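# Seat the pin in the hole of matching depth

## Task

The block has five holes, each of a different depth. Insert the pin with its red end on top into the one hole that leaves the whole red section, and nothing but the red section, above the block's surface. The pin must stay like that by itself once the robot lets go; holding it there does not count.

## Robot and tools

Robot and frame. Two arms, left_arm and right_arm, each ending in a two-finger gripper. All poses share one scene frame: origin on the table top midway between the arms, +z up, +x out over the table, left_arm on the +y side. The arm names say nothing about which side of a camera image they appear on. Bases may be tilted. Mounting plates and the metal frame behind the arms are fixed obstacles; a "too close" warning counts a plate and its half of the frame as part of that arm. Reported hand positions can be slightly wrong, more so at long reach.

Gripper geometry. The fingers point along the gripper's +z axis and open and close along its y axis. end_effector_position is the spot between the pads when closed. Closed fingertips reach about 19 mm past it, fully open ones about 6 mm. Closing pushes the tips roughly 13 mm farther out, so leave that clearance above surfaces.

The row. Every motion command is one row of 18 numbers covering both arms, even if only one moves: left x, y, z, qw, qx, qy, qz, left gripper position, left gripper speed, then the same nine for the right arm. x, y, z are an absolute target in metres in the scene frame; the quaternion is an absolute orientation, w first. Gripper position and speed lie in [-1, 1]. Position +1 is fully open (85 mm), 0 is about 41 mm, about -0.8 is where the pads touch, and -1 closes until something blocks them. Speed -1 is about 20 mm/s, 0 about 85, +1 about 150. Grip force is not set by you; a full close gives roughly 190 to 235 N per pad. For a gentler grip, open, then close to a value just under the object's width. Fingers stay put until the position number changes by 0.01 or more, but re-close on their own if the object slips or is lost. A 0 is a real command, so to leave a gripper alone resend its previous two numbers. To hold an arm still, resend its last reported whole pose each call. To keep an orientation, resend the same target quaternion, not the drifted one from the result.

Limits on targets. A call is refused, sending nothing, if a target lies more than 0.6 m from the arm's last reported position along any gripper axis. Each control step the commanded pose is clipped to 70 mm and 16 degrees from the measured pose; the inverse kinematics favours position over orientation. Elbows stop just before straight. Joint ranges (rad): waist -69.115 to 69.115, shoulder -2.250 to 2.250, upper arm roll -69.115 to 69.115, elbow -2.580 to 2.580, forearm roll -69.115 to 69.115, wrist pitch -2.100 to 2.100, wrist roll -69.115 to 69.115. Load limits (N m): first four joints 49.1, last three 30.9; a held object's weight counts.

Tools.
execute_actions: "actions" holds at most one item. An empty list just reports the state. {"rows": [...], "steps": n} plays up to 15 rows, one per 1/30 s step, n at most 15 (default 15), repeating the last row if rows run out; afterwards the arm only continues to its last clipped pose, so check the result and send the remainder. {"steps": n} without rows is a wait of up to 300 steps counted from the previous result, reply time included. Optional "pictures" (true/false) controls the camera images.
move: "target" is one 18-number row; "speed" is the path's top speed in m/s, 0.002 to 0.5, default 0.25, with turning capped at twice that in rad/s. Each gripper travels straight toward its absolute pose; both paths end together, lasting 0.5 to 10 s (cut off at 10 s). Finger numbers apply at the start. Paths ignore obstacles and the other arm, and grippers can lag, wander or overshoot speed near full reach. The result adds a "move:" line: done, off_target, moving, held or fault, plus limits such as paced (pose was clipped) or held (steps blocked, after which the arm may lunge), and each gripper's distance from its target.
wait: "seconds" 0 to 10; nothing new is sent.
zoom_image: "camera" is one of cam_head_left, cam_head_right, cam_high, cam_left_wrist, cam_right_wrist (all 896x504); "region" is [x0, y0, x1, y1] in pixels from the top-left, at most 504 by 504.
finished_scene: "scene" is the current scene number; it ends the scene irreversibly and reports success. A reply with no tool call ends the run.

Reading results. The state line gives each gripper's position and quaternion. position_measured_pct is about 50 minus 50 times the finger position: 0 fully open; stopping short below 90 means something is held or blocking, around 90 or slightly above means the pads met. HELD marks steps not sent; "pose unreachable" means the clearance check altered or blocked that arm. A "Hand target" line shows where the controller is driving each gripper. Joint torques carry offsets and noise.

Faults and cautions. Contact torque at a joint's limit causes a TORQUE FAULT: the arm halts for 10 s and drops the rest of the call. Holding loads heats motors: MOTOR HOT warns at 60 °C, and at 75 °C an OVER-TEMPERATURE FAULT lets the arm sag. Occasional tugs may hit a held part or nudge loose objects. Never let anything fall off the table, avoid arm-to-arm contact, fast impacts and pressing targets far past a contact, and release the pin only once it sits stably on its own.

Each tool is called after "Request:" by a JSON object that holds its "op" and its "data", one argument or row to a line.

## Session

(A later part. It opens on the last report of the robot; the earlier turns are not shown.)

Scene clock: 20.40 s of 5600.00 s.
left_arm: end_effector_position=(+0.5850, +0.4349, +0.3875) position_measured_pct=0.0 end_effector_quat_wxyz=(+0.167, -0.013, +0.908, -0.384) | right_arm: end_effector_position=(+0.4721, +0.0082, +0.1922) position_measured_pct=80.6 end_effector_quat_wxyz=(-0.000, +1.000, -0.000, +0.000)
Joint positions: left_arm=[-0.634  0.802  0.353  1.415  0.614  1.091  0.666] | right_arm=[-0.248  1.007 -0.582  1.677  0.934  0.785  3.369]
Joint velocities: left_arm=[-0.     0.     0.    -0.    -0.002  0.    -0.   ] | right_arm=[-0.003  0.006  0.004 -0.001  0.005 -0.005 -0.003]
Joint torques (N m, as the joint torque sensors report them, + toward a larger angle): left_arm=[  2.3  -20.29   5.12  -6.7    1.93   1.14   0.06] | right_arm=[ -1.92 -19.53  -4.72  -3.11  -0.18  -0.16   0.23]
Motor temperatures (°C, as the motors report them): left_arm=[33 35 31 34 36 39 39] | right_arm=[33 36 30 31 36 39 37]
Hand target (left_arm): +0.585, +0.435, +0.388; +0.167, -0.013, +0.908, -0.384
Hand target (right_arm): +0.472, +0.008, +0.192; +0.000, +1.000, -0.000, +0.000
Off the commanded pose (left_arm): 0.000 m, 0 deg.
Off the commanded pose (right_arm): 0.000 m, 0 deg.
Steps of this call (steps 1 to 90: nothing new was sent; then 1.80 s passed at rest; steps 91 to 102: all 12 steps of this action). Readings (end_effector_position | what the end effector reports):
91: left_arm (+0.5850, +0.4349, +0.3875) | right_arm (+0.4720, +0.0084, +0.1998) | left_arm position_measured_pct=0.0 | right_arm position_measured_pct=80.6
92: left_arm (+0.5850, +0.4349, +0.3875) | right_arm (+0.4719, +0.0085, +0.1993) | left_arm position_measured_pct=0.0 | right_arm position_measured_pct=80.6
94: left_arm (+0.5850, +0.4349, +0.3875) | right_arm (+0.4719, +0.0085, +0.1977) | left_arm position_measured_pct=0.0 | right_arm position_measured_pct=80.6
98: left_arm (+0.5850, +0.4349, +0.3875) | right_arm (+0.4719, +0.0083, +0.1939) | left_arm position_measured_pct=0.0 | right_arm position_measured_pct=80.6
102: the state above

Request:
{"op": "move", "data": {
  "target": [0.585,0.4349,0.3875,0.167,-0.013,0.908,-0.384,1,0,0.472,0.0083,0.17,0,1,0,0,-1,0],
  "speed": 0.025
}}

Scene clock: 22.03 s of 5600.00 s.
left_arm: end_effector_position=(+0.5850, +0.4349, +0.3875) position_measured_pct=0.0 end_effector_quat_wxyz=(+0.167, -0.013, +0.908, -0.384) | right_arm: end_effector_position=(+0.4721, +0.0083, +0.1701) position_measured_pct=80.6 end_effector_quat_wxyz=(-0.000, +1.000, -0.000, +0.000)
Joint positions: left_arm=[-0.634  0.802  0.353  1.415  0.614  1.091  0.666] | right_arm=[-0.258  1.047 -0.555  1.672  0.967  0.75   3.347]
Joint velocities: left_arm=[-0.     0.001  0.     0.001 -0.002 -0.001  0.001] | right_arm=[-0.001  0.001  0.002 -0.     0.001  0.    -0.001]
Joint torques (N m, as the joint torque sensors report them, + toward a larger angle): left_arm=[  2.02 -20.45   5.02  -6.61   1.78   1.36   0.19] | right_arm=[ -2.02 -20.17  -4.53  -2.7   -0.03  -0.31  -0.18]
Motor temperatures (°C, as the motors report them): left_arm=[33 35 31 34 36 39 39] | right_arm=[33 36 30 31 36 39 37]
Hand target (left_arm): +0.585, +0.435, +0.388; +0.167, -0.013, +0.908, -0.384
Hand target (right_arm): +0.472, +0.008, +0.170; -0.000, +1.000, -0.000, +0.000
Off the commanded pose (left_arm): 0.000 m, 0 deg.
Off the commanded pose (right_arm): 0.000 m, 0 deg.
move: done

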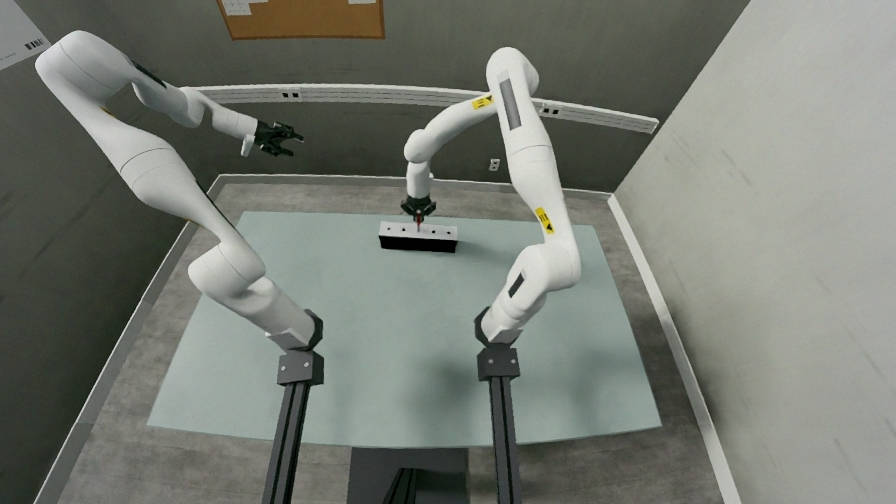

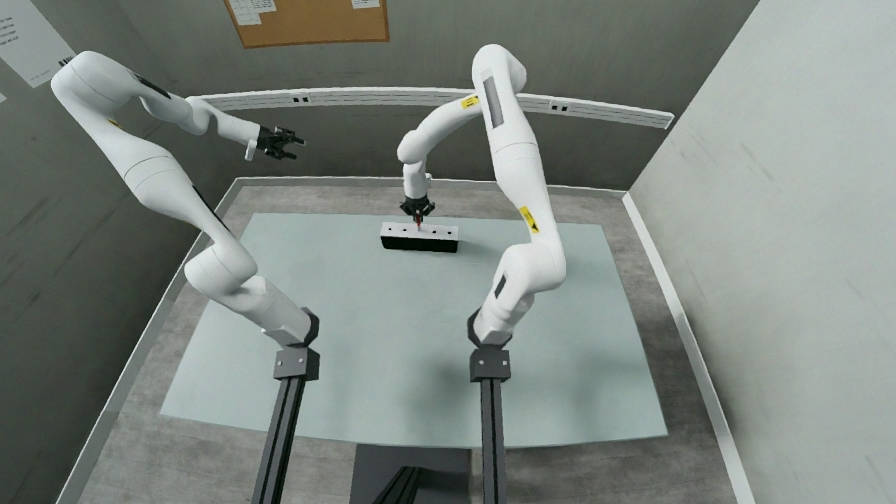

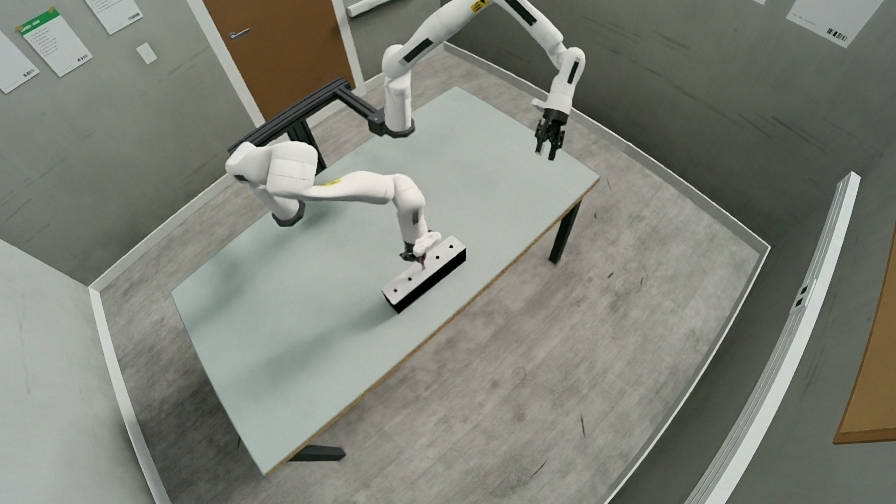

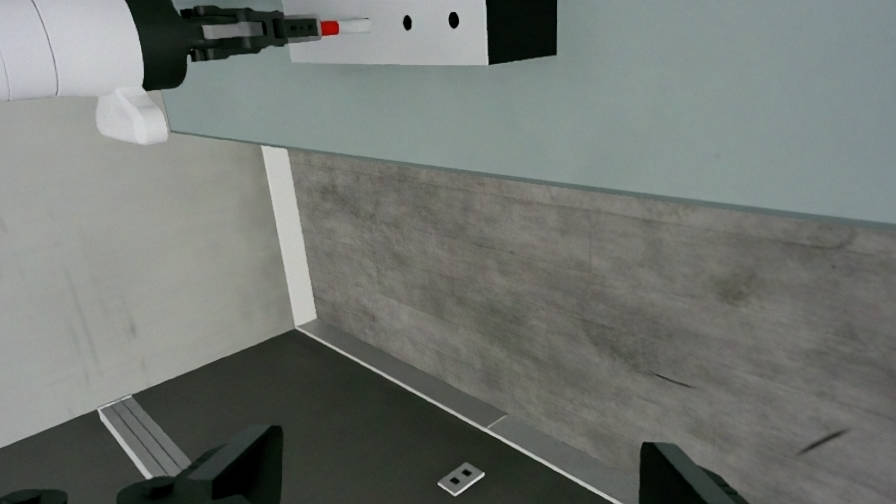

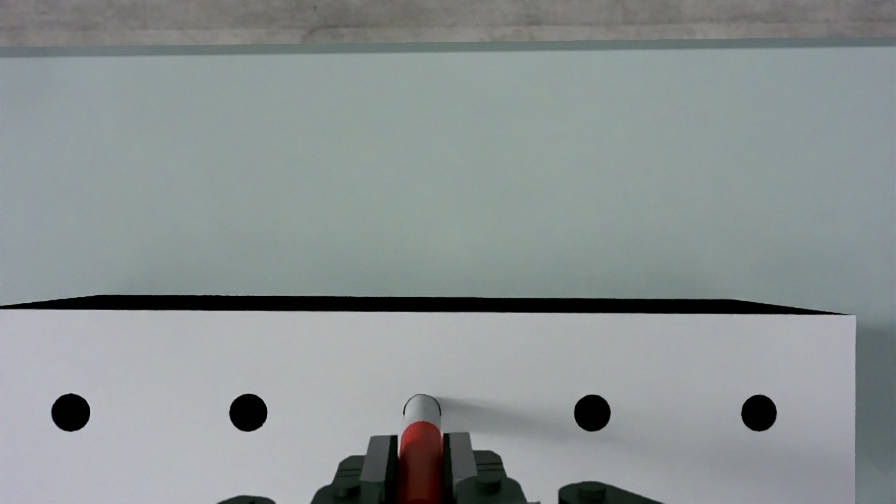

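Request:
{"op": "move", "data": {
  "target": [0.585,0.4349,0.3875,0.167,-0.013,0.908,-0.384,1,0,0.472,0.0083,0.16,0,1,0,0,-1,0],
  "speed": 0.02
}}

Scene clock: 23.50 s of 5600.00 s.
left_arm: end_effector_position=(+0.5850, +0.4349, +0.3875) position_measured_pct=0.0 end_effector_quat_wxyz=(+0.167, -0.013, +0.908, -0.384) | right_arm: end_effector_position=(+0.4721, +0.0083, +0.1601) position_measured_pct=80.6 end_effector_quat_wxyz=(-0.000, +1.000, -0.000, +0.000)
Joint positions: left_arm=[-0.634  0.802  0.353  1.415  0.614  1.091  0.666] | right_arm=[-0.263  1.066 -0.543  1.668  0.982  0.734  3.337]
Joint velocities: left_arm=[-0.    -0.    -0.    -0.001 -0.    -0.001 -0.001] | right_arm=[-0.001  0.002 -0.    -0.001  0.001  0.001 -0.001]
Joint torques (N m, as the joint torque sensors report them, + toward a larger angle): left_arm=[  2.19 -20.21   5.21  -6.78   1.82   1.51   0.18] | right_arm=[ -1.38 -20.17  -5.    -2.97  -0.24  -0.26  -0.09]
Motor temperatures (°C, as the motors report them): left_arm=[33 35 31 34 36 39 39] | right_arm=[33 36 30 31 36 39 37]
Hand target (left_arm): +0.585, +0.435, +0.388; +0.167, -0.013, +0.908, -0.384
Hand target (right_arm): +0.472, +0.008, +0.160; -0.000, +1.000, -0.000, +0.000
Off the commanded pose (left_arm): 0.000 m, 0 deg.
Off the commanded pose (right_arm): 0.000 m, 0 deg.
move: done

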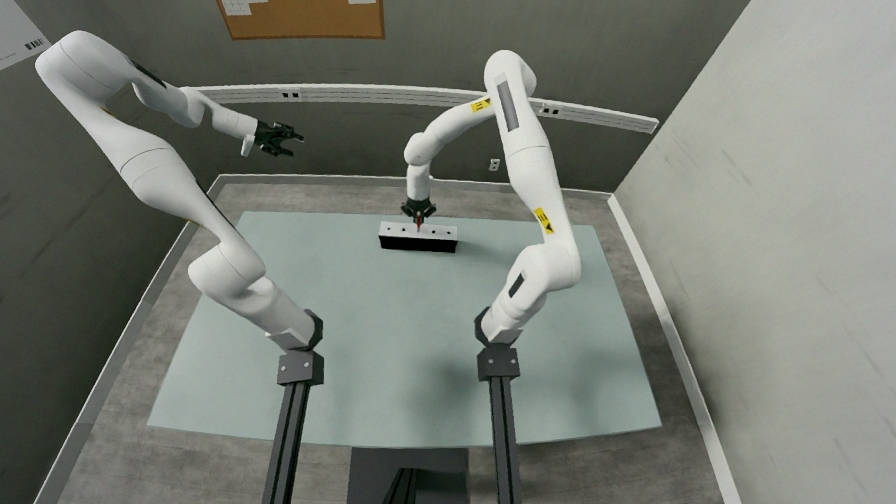

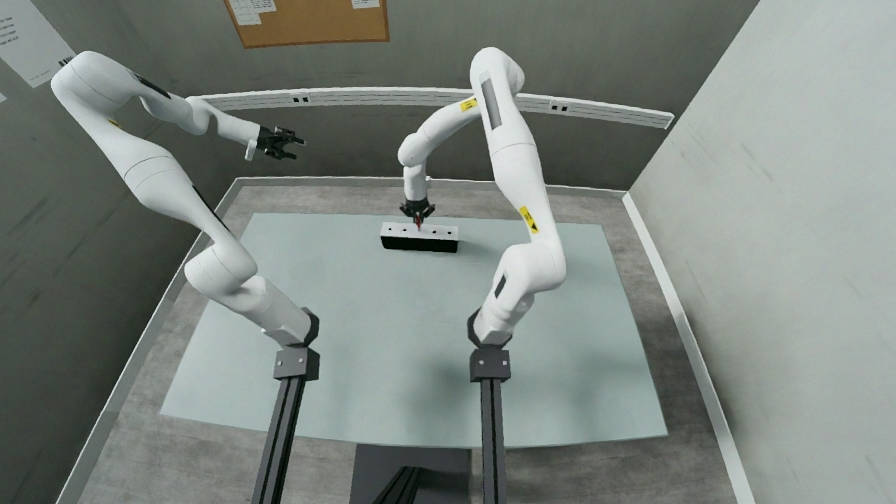

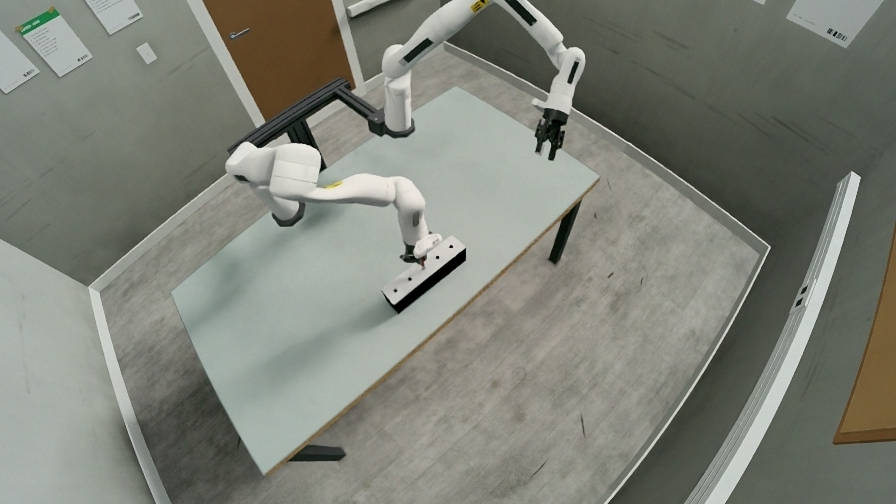

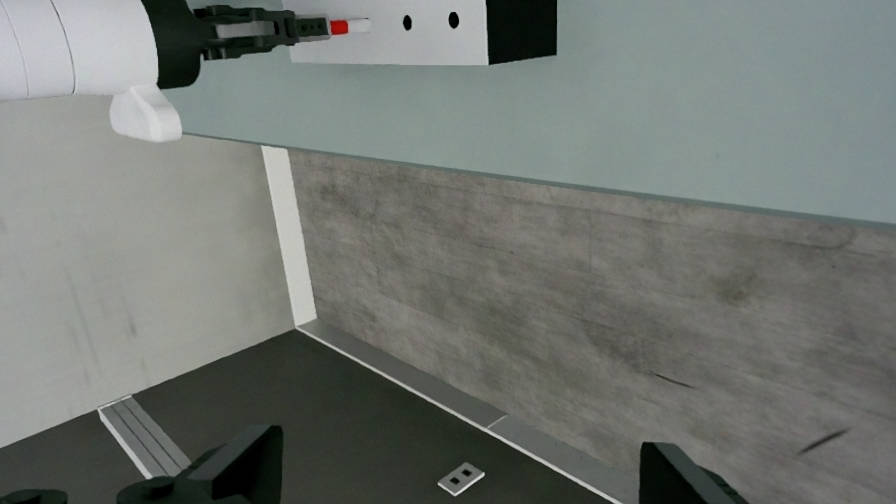

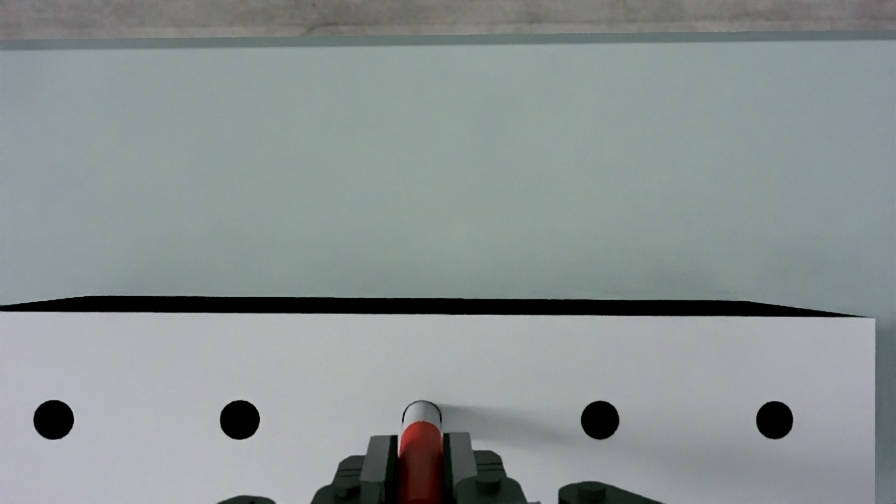

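Request:
{"op": "move", "data": {
  "target": [0.585,0.4349,0.3875,0.167,-0.013,0.908,-0.384,1,0,0.472,0.0083,0.15,0,1,0,0,-1,0],
  "speed": 0.02
}}

Scene clock: 24.83 s of 5600.00 s.
left_arm: end_effector_position=(+0.5850, +0.4349, +0.3875) position_measured_pct=0.0 end_effector_quat_wxyz=(+0.167, -0.013, +0.908, -0.384) | right_arm: end_effector_position=(+0.4721, +0.0083, +0.1501) position_measured_pct=80.6 end_effector_quat_wxyz=(-0.000, +1.000, -0.000, +0.000)
Joint positions: left_arm=[-0.634  0.802  0.353  1.415  0.614  1.091  0.666] | right_arm=[-0.267  1.085 -0.532  1.664  0.996  0.719  3.327]
Joint velocities: left_arm=[-0.    -0.    -0.     0.001  0.001  0.    -0.   ] | right_arm=[-0.002  0.     0.    -0.     0.001 -0.001 -0.001]
Joint torques (N m, as the joint torque sensors report them, + toward a larger angle): left_arm=[  2.12 -20.8    4.97  -6.63   1.85   1.2    0.05] | right_arm=[ -1.44 -20.38  -5.24  -2.7    0.12   0.1   -0.06]
Motor temperatures (°C, as the motors report them): left_arm=[33 35 31 34 36 39 39] | right_arm=[33 36 30 31 36 39 37]
Hand target (left_arm): +0.585, +0.435, +0.388; +0.167, -0.013, +0.908, -0.384
Hand target (right_arm): +0.472, +0.008, +0.150; -0.000, +1.000, -0.000, +0.000
Off the commanded pose (left_arm): 0.000 m, 0 deg.
Off the commanded pose (right_arm): 0.000 m, 0 deg.
move: done

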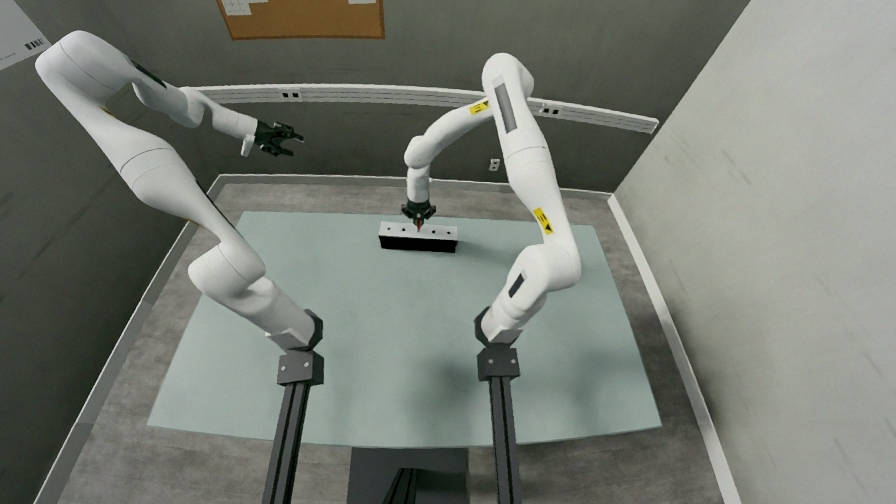

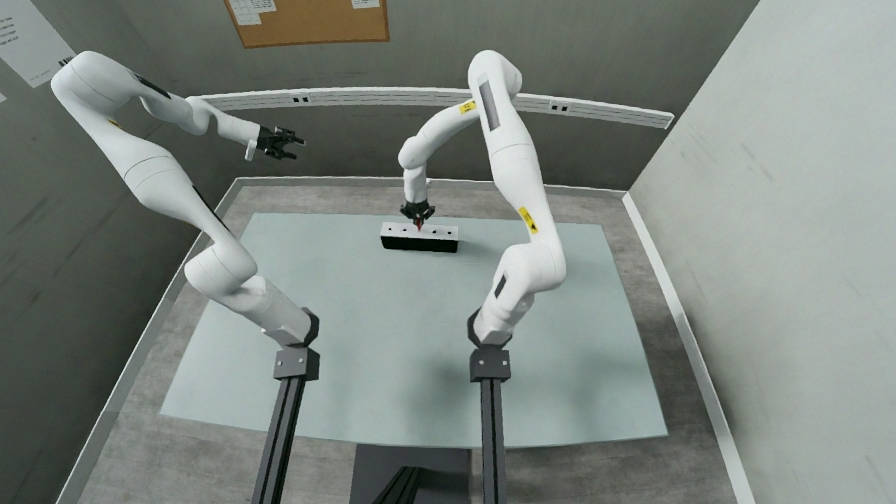

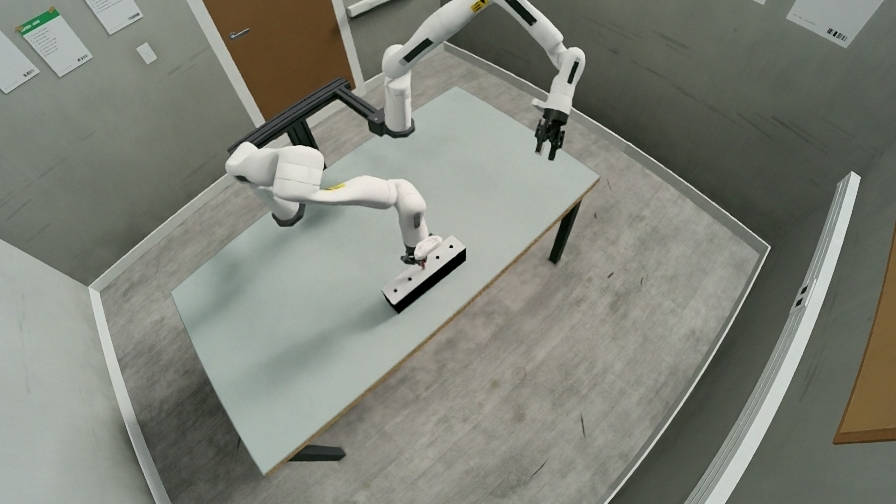

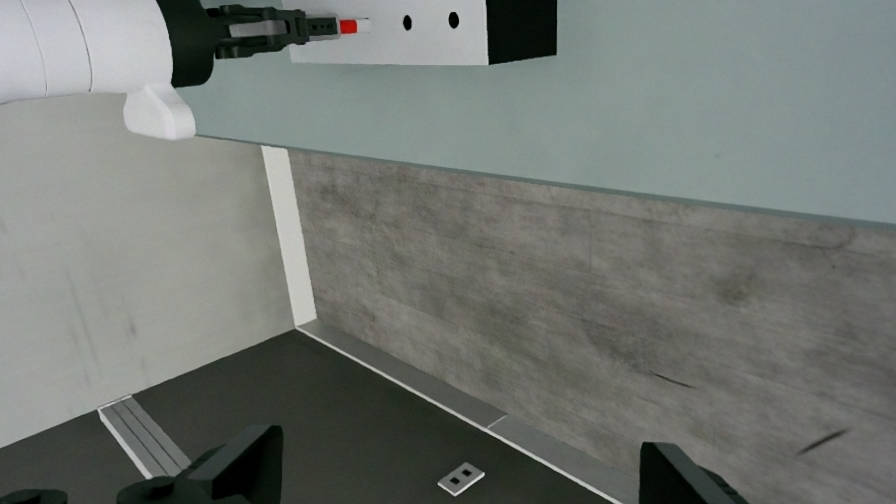

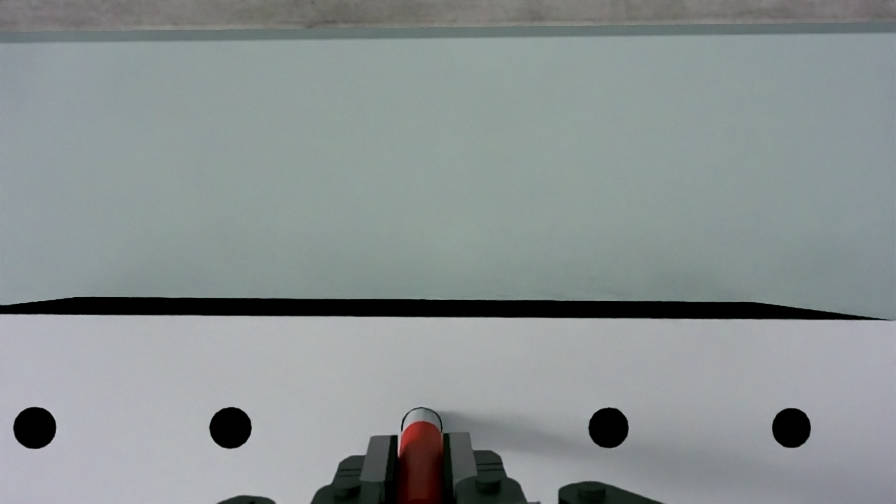

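Target ≈0.136.

Request:
{"op": "move", "data": {
  "target": [0.585,0.4349,0.3875,0.167,-0.013,0.908,-0.384,1,0,0.472,0.0083,0.14,0,1,0,0,-1,0],
  "speed": 0.02
}}

Scene clock: 26.20 s of 5600.00 s.
left_arm: end_effector_position=(+0.5850, +0.4349, +0.3875) position_measured_pct=0.0 end_effector_quat_wxyz=(+0.167, -0.013, +0.908, -0.384) | right_arm: end_effector_position=(+0.4723, +0.0085, +0.1472) position_measured_pct=80.6 end_effector_quat_wxyz=(+0.000, +1.000, +0.000, +0.002)
Joint positions: left_arm=[-0.634  0.802  0.353  1.415  0.614  1.091  0.666] | right_arm=[-0.272  1.089 -0.524  1.666  1.006  0.711  3.317]
Joint velocities: left_arm=[-0.    -0.001 -0.     0.001 -0.001  0.001 -0.002] | right_arm=[-0.002 -0.001  0.003  0.001 -0.001 -0.003  0.   ]
Joint torques (N m, as the joint torque sensors report them, + toward a larger angle): left_arm=[  2.02 -20.71   5.02  -6.9    1.86   1.18   0.05] | right_arm=[-0.69 -9.35 -1.55 -7.32  2.51 -3.63  0.1 ]
Motor temperatures (°C, as the motors report them): left_arm=[33 35 31 34 36 39 39] | right_arm=[33 36 30 31 36 39 37]
Hand target (left_arm): +0.585, +0.435, +0.388; +0.167, -0.013, +0.908, -0.384
Hand target (right_arm): +0.472, +0.008, +0.140; +0.000, +1.000, -0.000, +0.000
Off the commanded pose (left_arm): 0.000 m, 0 deg.
Off the commanded pose (right_arm): 0.007 m, 0 deg.
move: off_target (right_arm)

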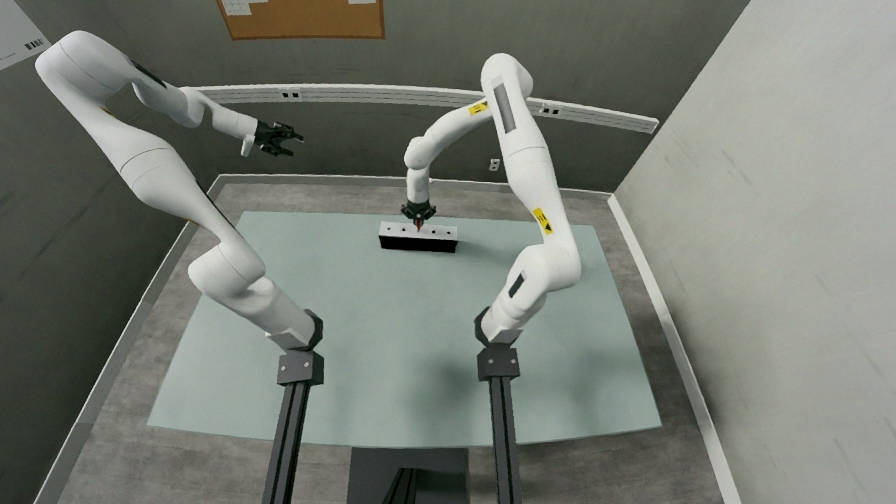

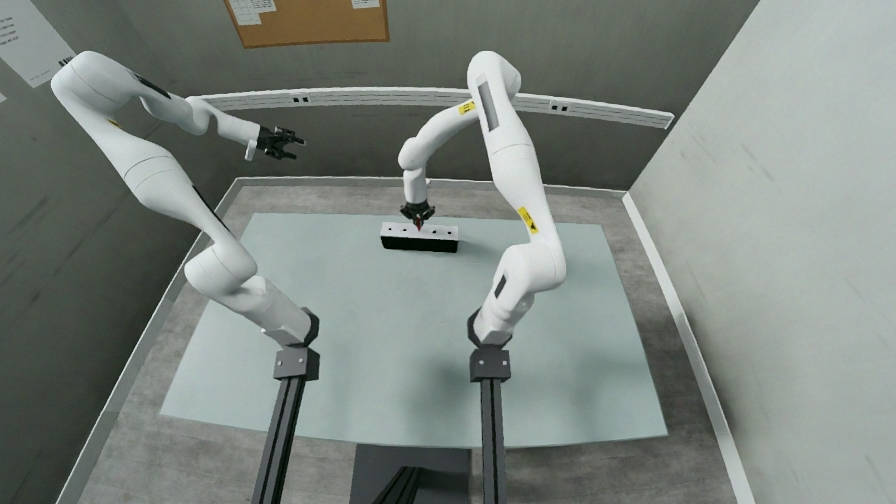

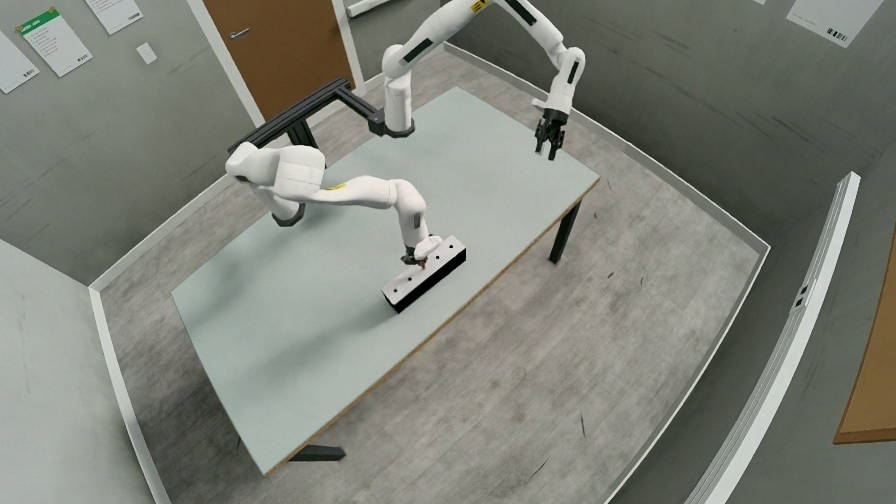

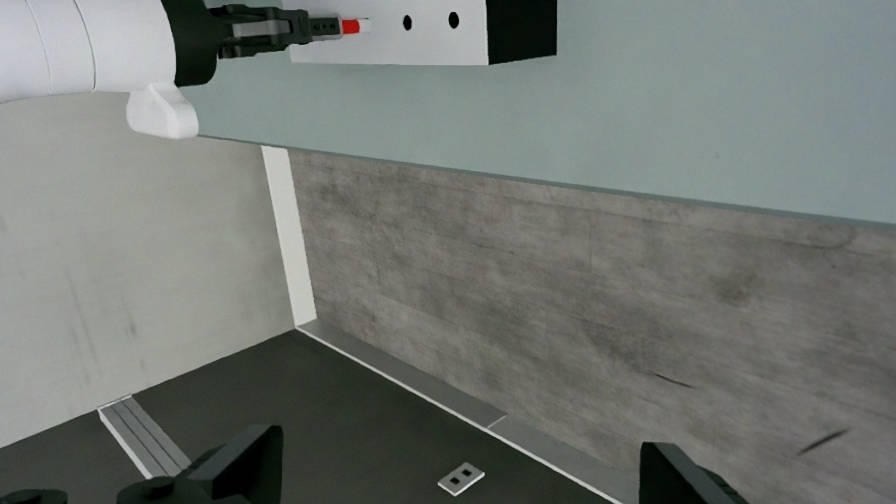

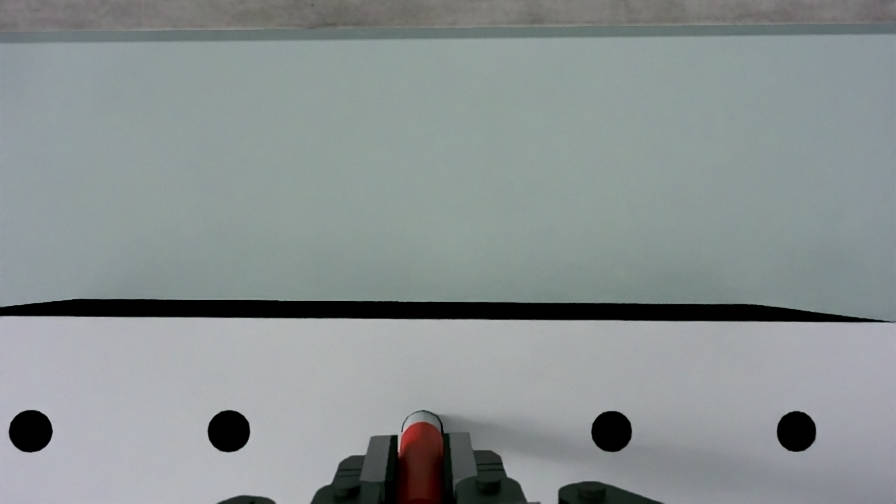

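Request:
{"op": "move", "data": {
  "target": [0.585,0.4349,0.3875,0.167,-0.013,0.908,-0.384,1,0,0.472,0.0083,0.202,0,1,0,0,-1,0],
  "speed": 0.05
}}

Request:
{"op": "move", "data": {
  "target": [0.585,0.4349,0.3875,0.167,-0.013,0.908,-0.384,1,0,0.47,-0.0517,0.2,0,1,0,0,-1,0],
  "speed": 0.06
}}

Request:
{"op": "zoom_image", "data": {
  "camera": "cam_right_wrist",
  "region": [370,350,470,440]
}}

Scene clock: 29.30 s of 5600.00 s.
left_arm: end_effector_position=(+0.5850, +0.4349, +0.3875) position_measured_pct=0.0 end_effector_quat_wxyz=(+0.167, -0.013, +0.908, -0.384) | right_arm: end_effector_position=(+0.4718, +0.0083, +0.2019) position_measured_pct=80.6 end_effector_quat_wxyz=(+0.000, +1.000, +0.000, -0.000)
Joint positions: left_arm=[-0.634  0.802  0.353  1.415  0.614  1.091  0.666] | right_arm=[-0.245  0.989 -0.592  1.678  0.917  0.8    3.381]
Joint velocities: left_arm=[-0.    -0.    -0.     0.    -0.001  0.001 -0.001] | right_arm=[ 0.001 -0.004  0.001  0.    -0.     0.    -0.   ]
Joint torques (N m, as the joint torque sensors report them, + toward a larger angle): left_arm=[  2.23 -20.4    5.01  -6.7    1.74   1.22   0.01] | right_arm=[ -2.02 -20.08  -5.26  -3.22  -0.11  -0.13   0.02]
Motor temperatures (°C, as the motors report them): left_arm=[33 35 31 34 36 39 39] | right_arm=[33 36 30 31 36 39 37]
Hand target (left_arm): +0.585, +0.435, +0.388; +0.167, -0.013, +0.908, -0.384
Hand target (right_arm): +0.472, +0.008, +0.202; -0.000, +1.000, +0.000, -0.000
Off the commanded pose (left_arm): 0.000 m, 0 deg.
Off the commanded pose (right_arm): 0.000 m, 0 deg.
move: done

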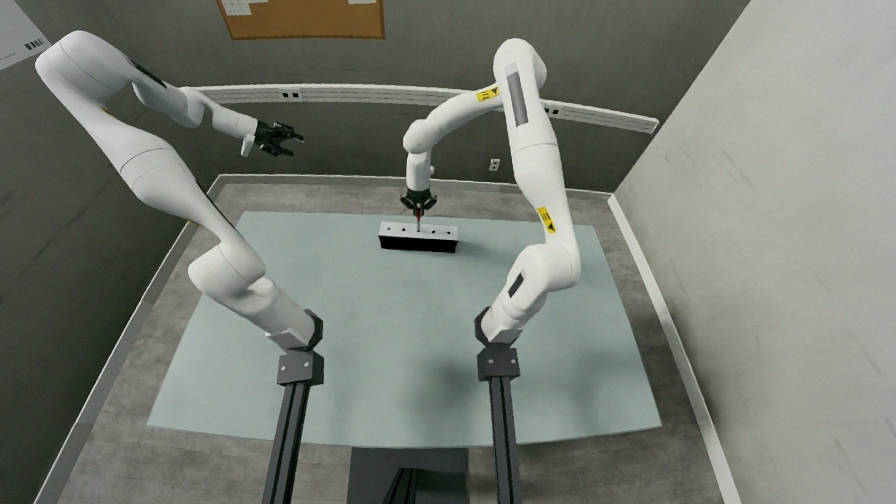

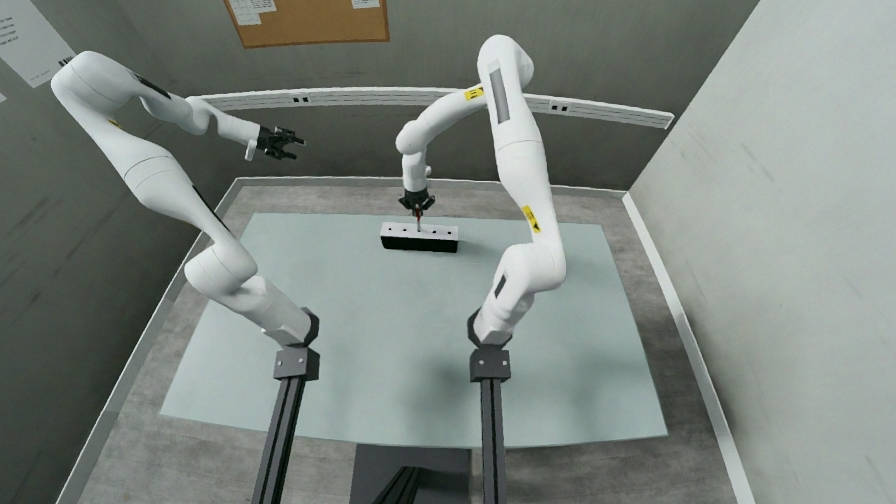

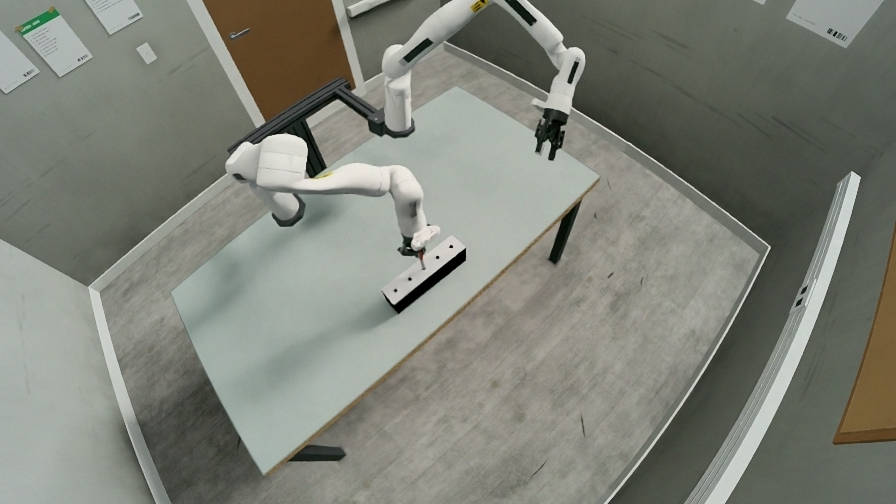

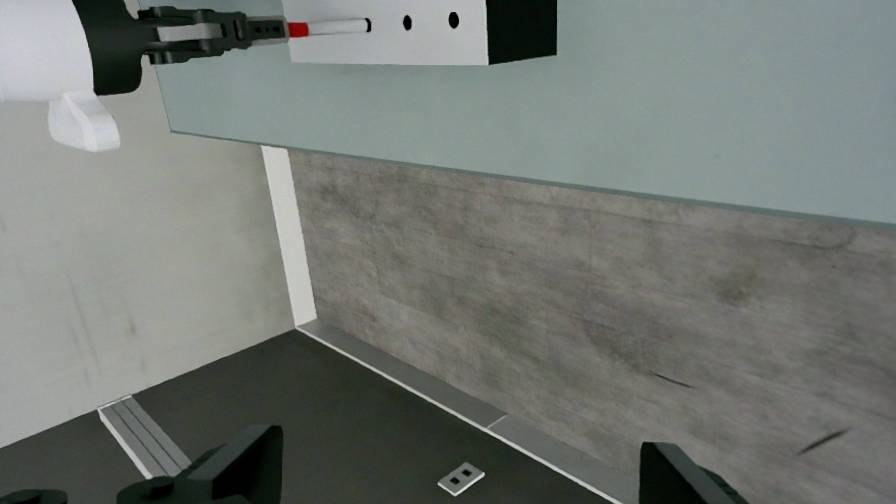

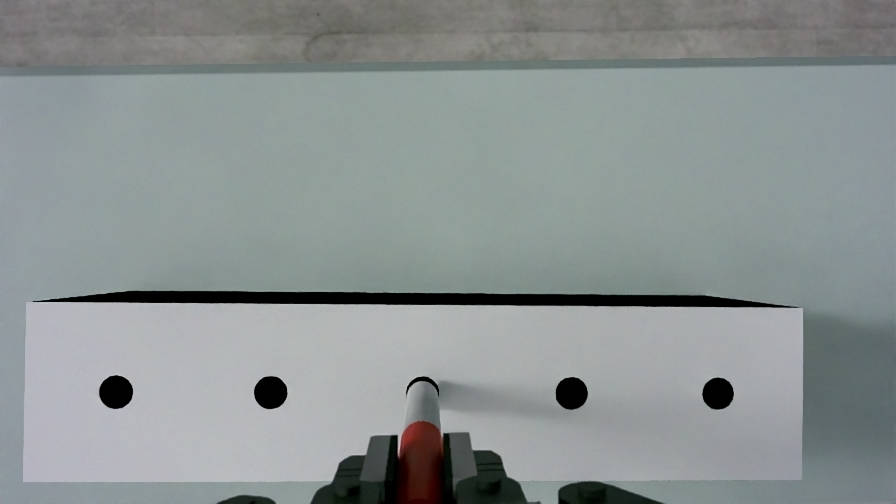

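Scene clock: 30.60 s of 5600.00 s.
left_arm: end_effector_position=(+0.5850, +0.4349, +0.3875) position_measured_pct=0.0 end_effector_quat_wxyz=(+0.167, -0.013, +0.908, -0.384) | right_arm: end_effector_position=(+0.4699, -0.0515, +0.1999) position_measured_pct=80.6 end_effector_quat_wxyz=(+0.000, +1.000, +0.000, +0.000)
Joint positions: left_arm=[-0.634  0.802  0.353  1.415  0.614  1.091  0.666] | right_arm=[-0.134  0.941 -0.575  1.792  0.955  0.73   3.415]
Joint velocities: left_arm=[-0.     0.     0.    -0.     0.001 -0.     0.   ] | right_arm=[ 0.003 -0.003 -0.001  0.002 -0.    -0.001  0.001]
Joint torques (N m, as the joint torque sensors report them, + toward a larger angle): left_arm=[  2.04 -20.64   5.09  -6.58   1.89   1.24   0.05] | right_arm=[ -1.76 -18.59  -4.55  -2.59  -0.22  -0.13  -0.15]
Motor temperatures (°C, as the motors report them): left_arm=[33 35 31 34 36 39 39] | right_arm=[33 36 30 31 36 39 37]
Hand target (left_arm): +0.585, +0.435, +0.388; +0.167, -0.013, +0.908, -0.384
Hand target (right_arm): +0.470, -0.052, +0.200; +0.000, +1.000, -0.000, +0.000
Off the commanded pose (left_arm): 0.000 m, 0 deg.
Off the commanded pose (right_arm): 0.000 m, 0 deg.
move: done

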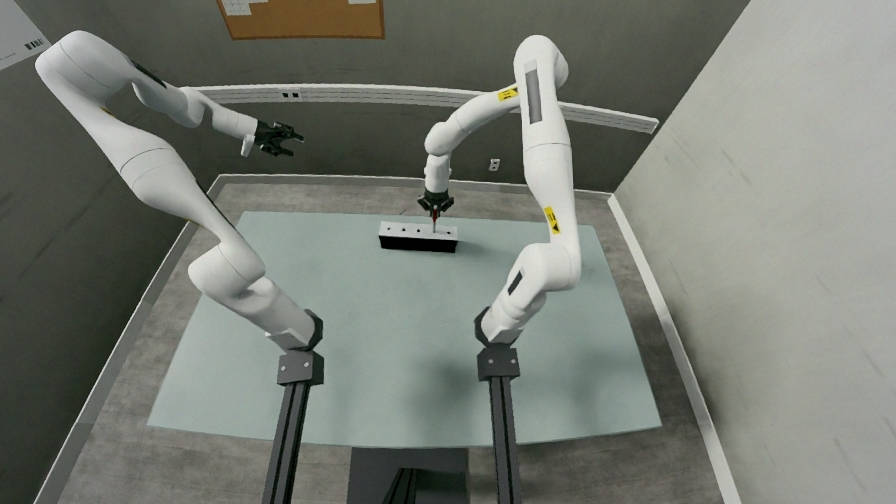

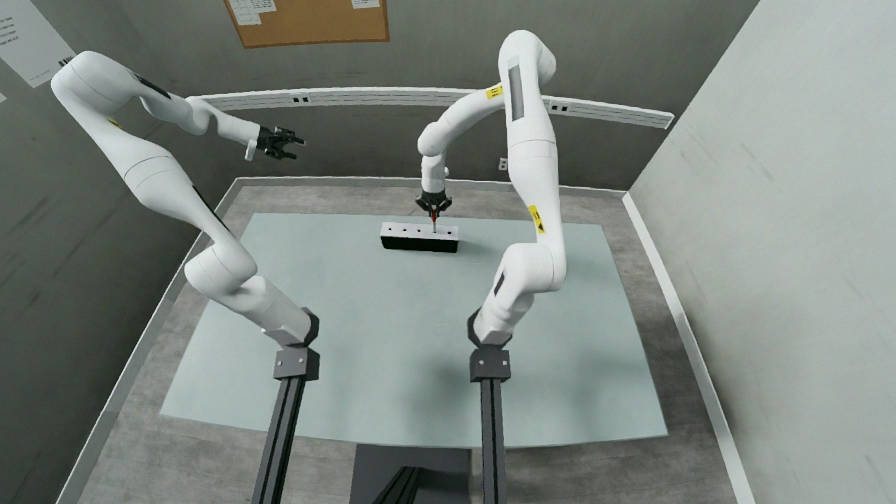

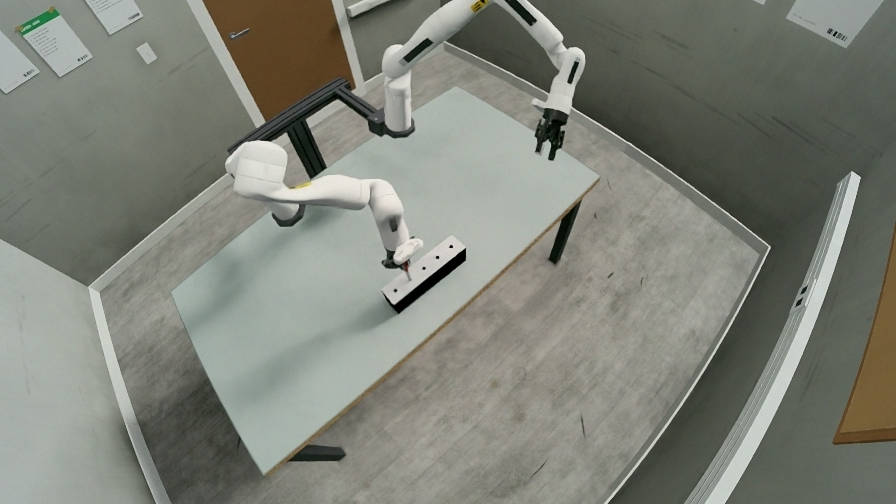

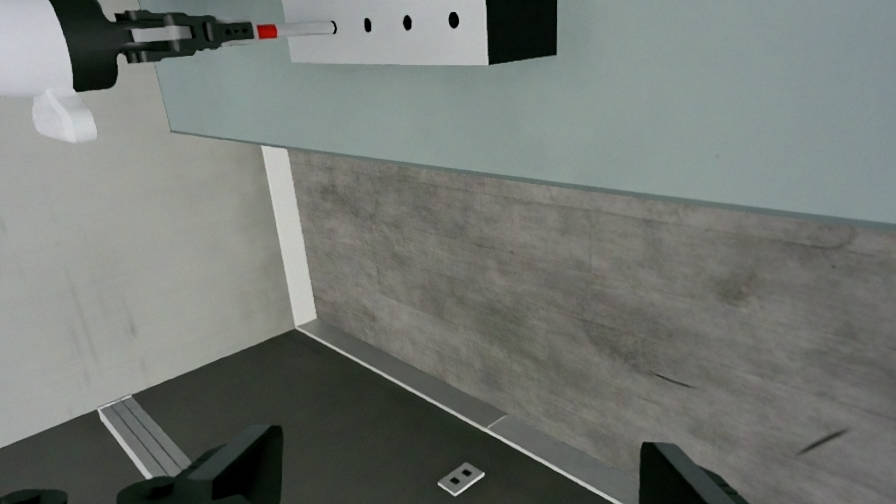

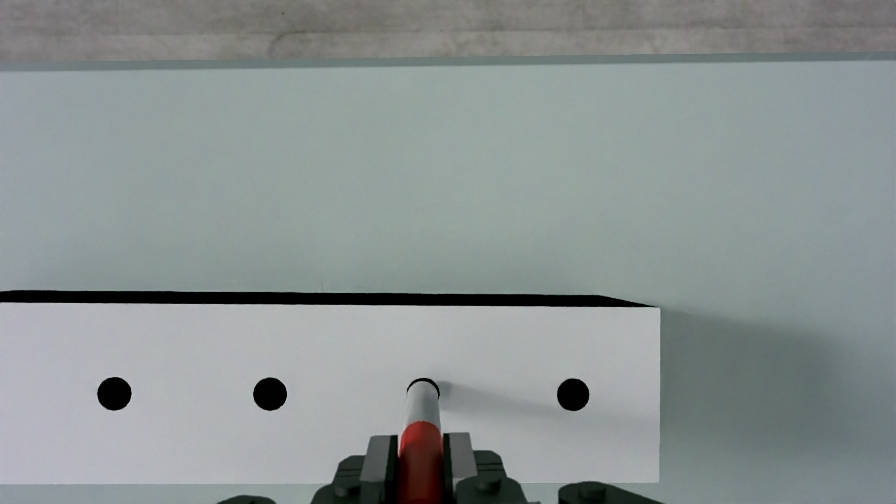

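Region (370, 350, 470, 440) of cam_right_wrist's 896x504 image, scaled by 5.040; it fills the top 454 rows of this view, and the rest is white.

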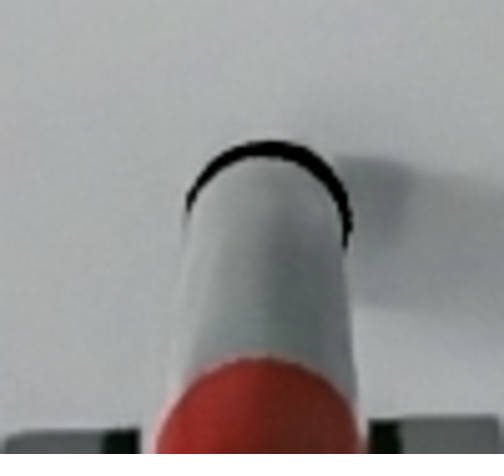

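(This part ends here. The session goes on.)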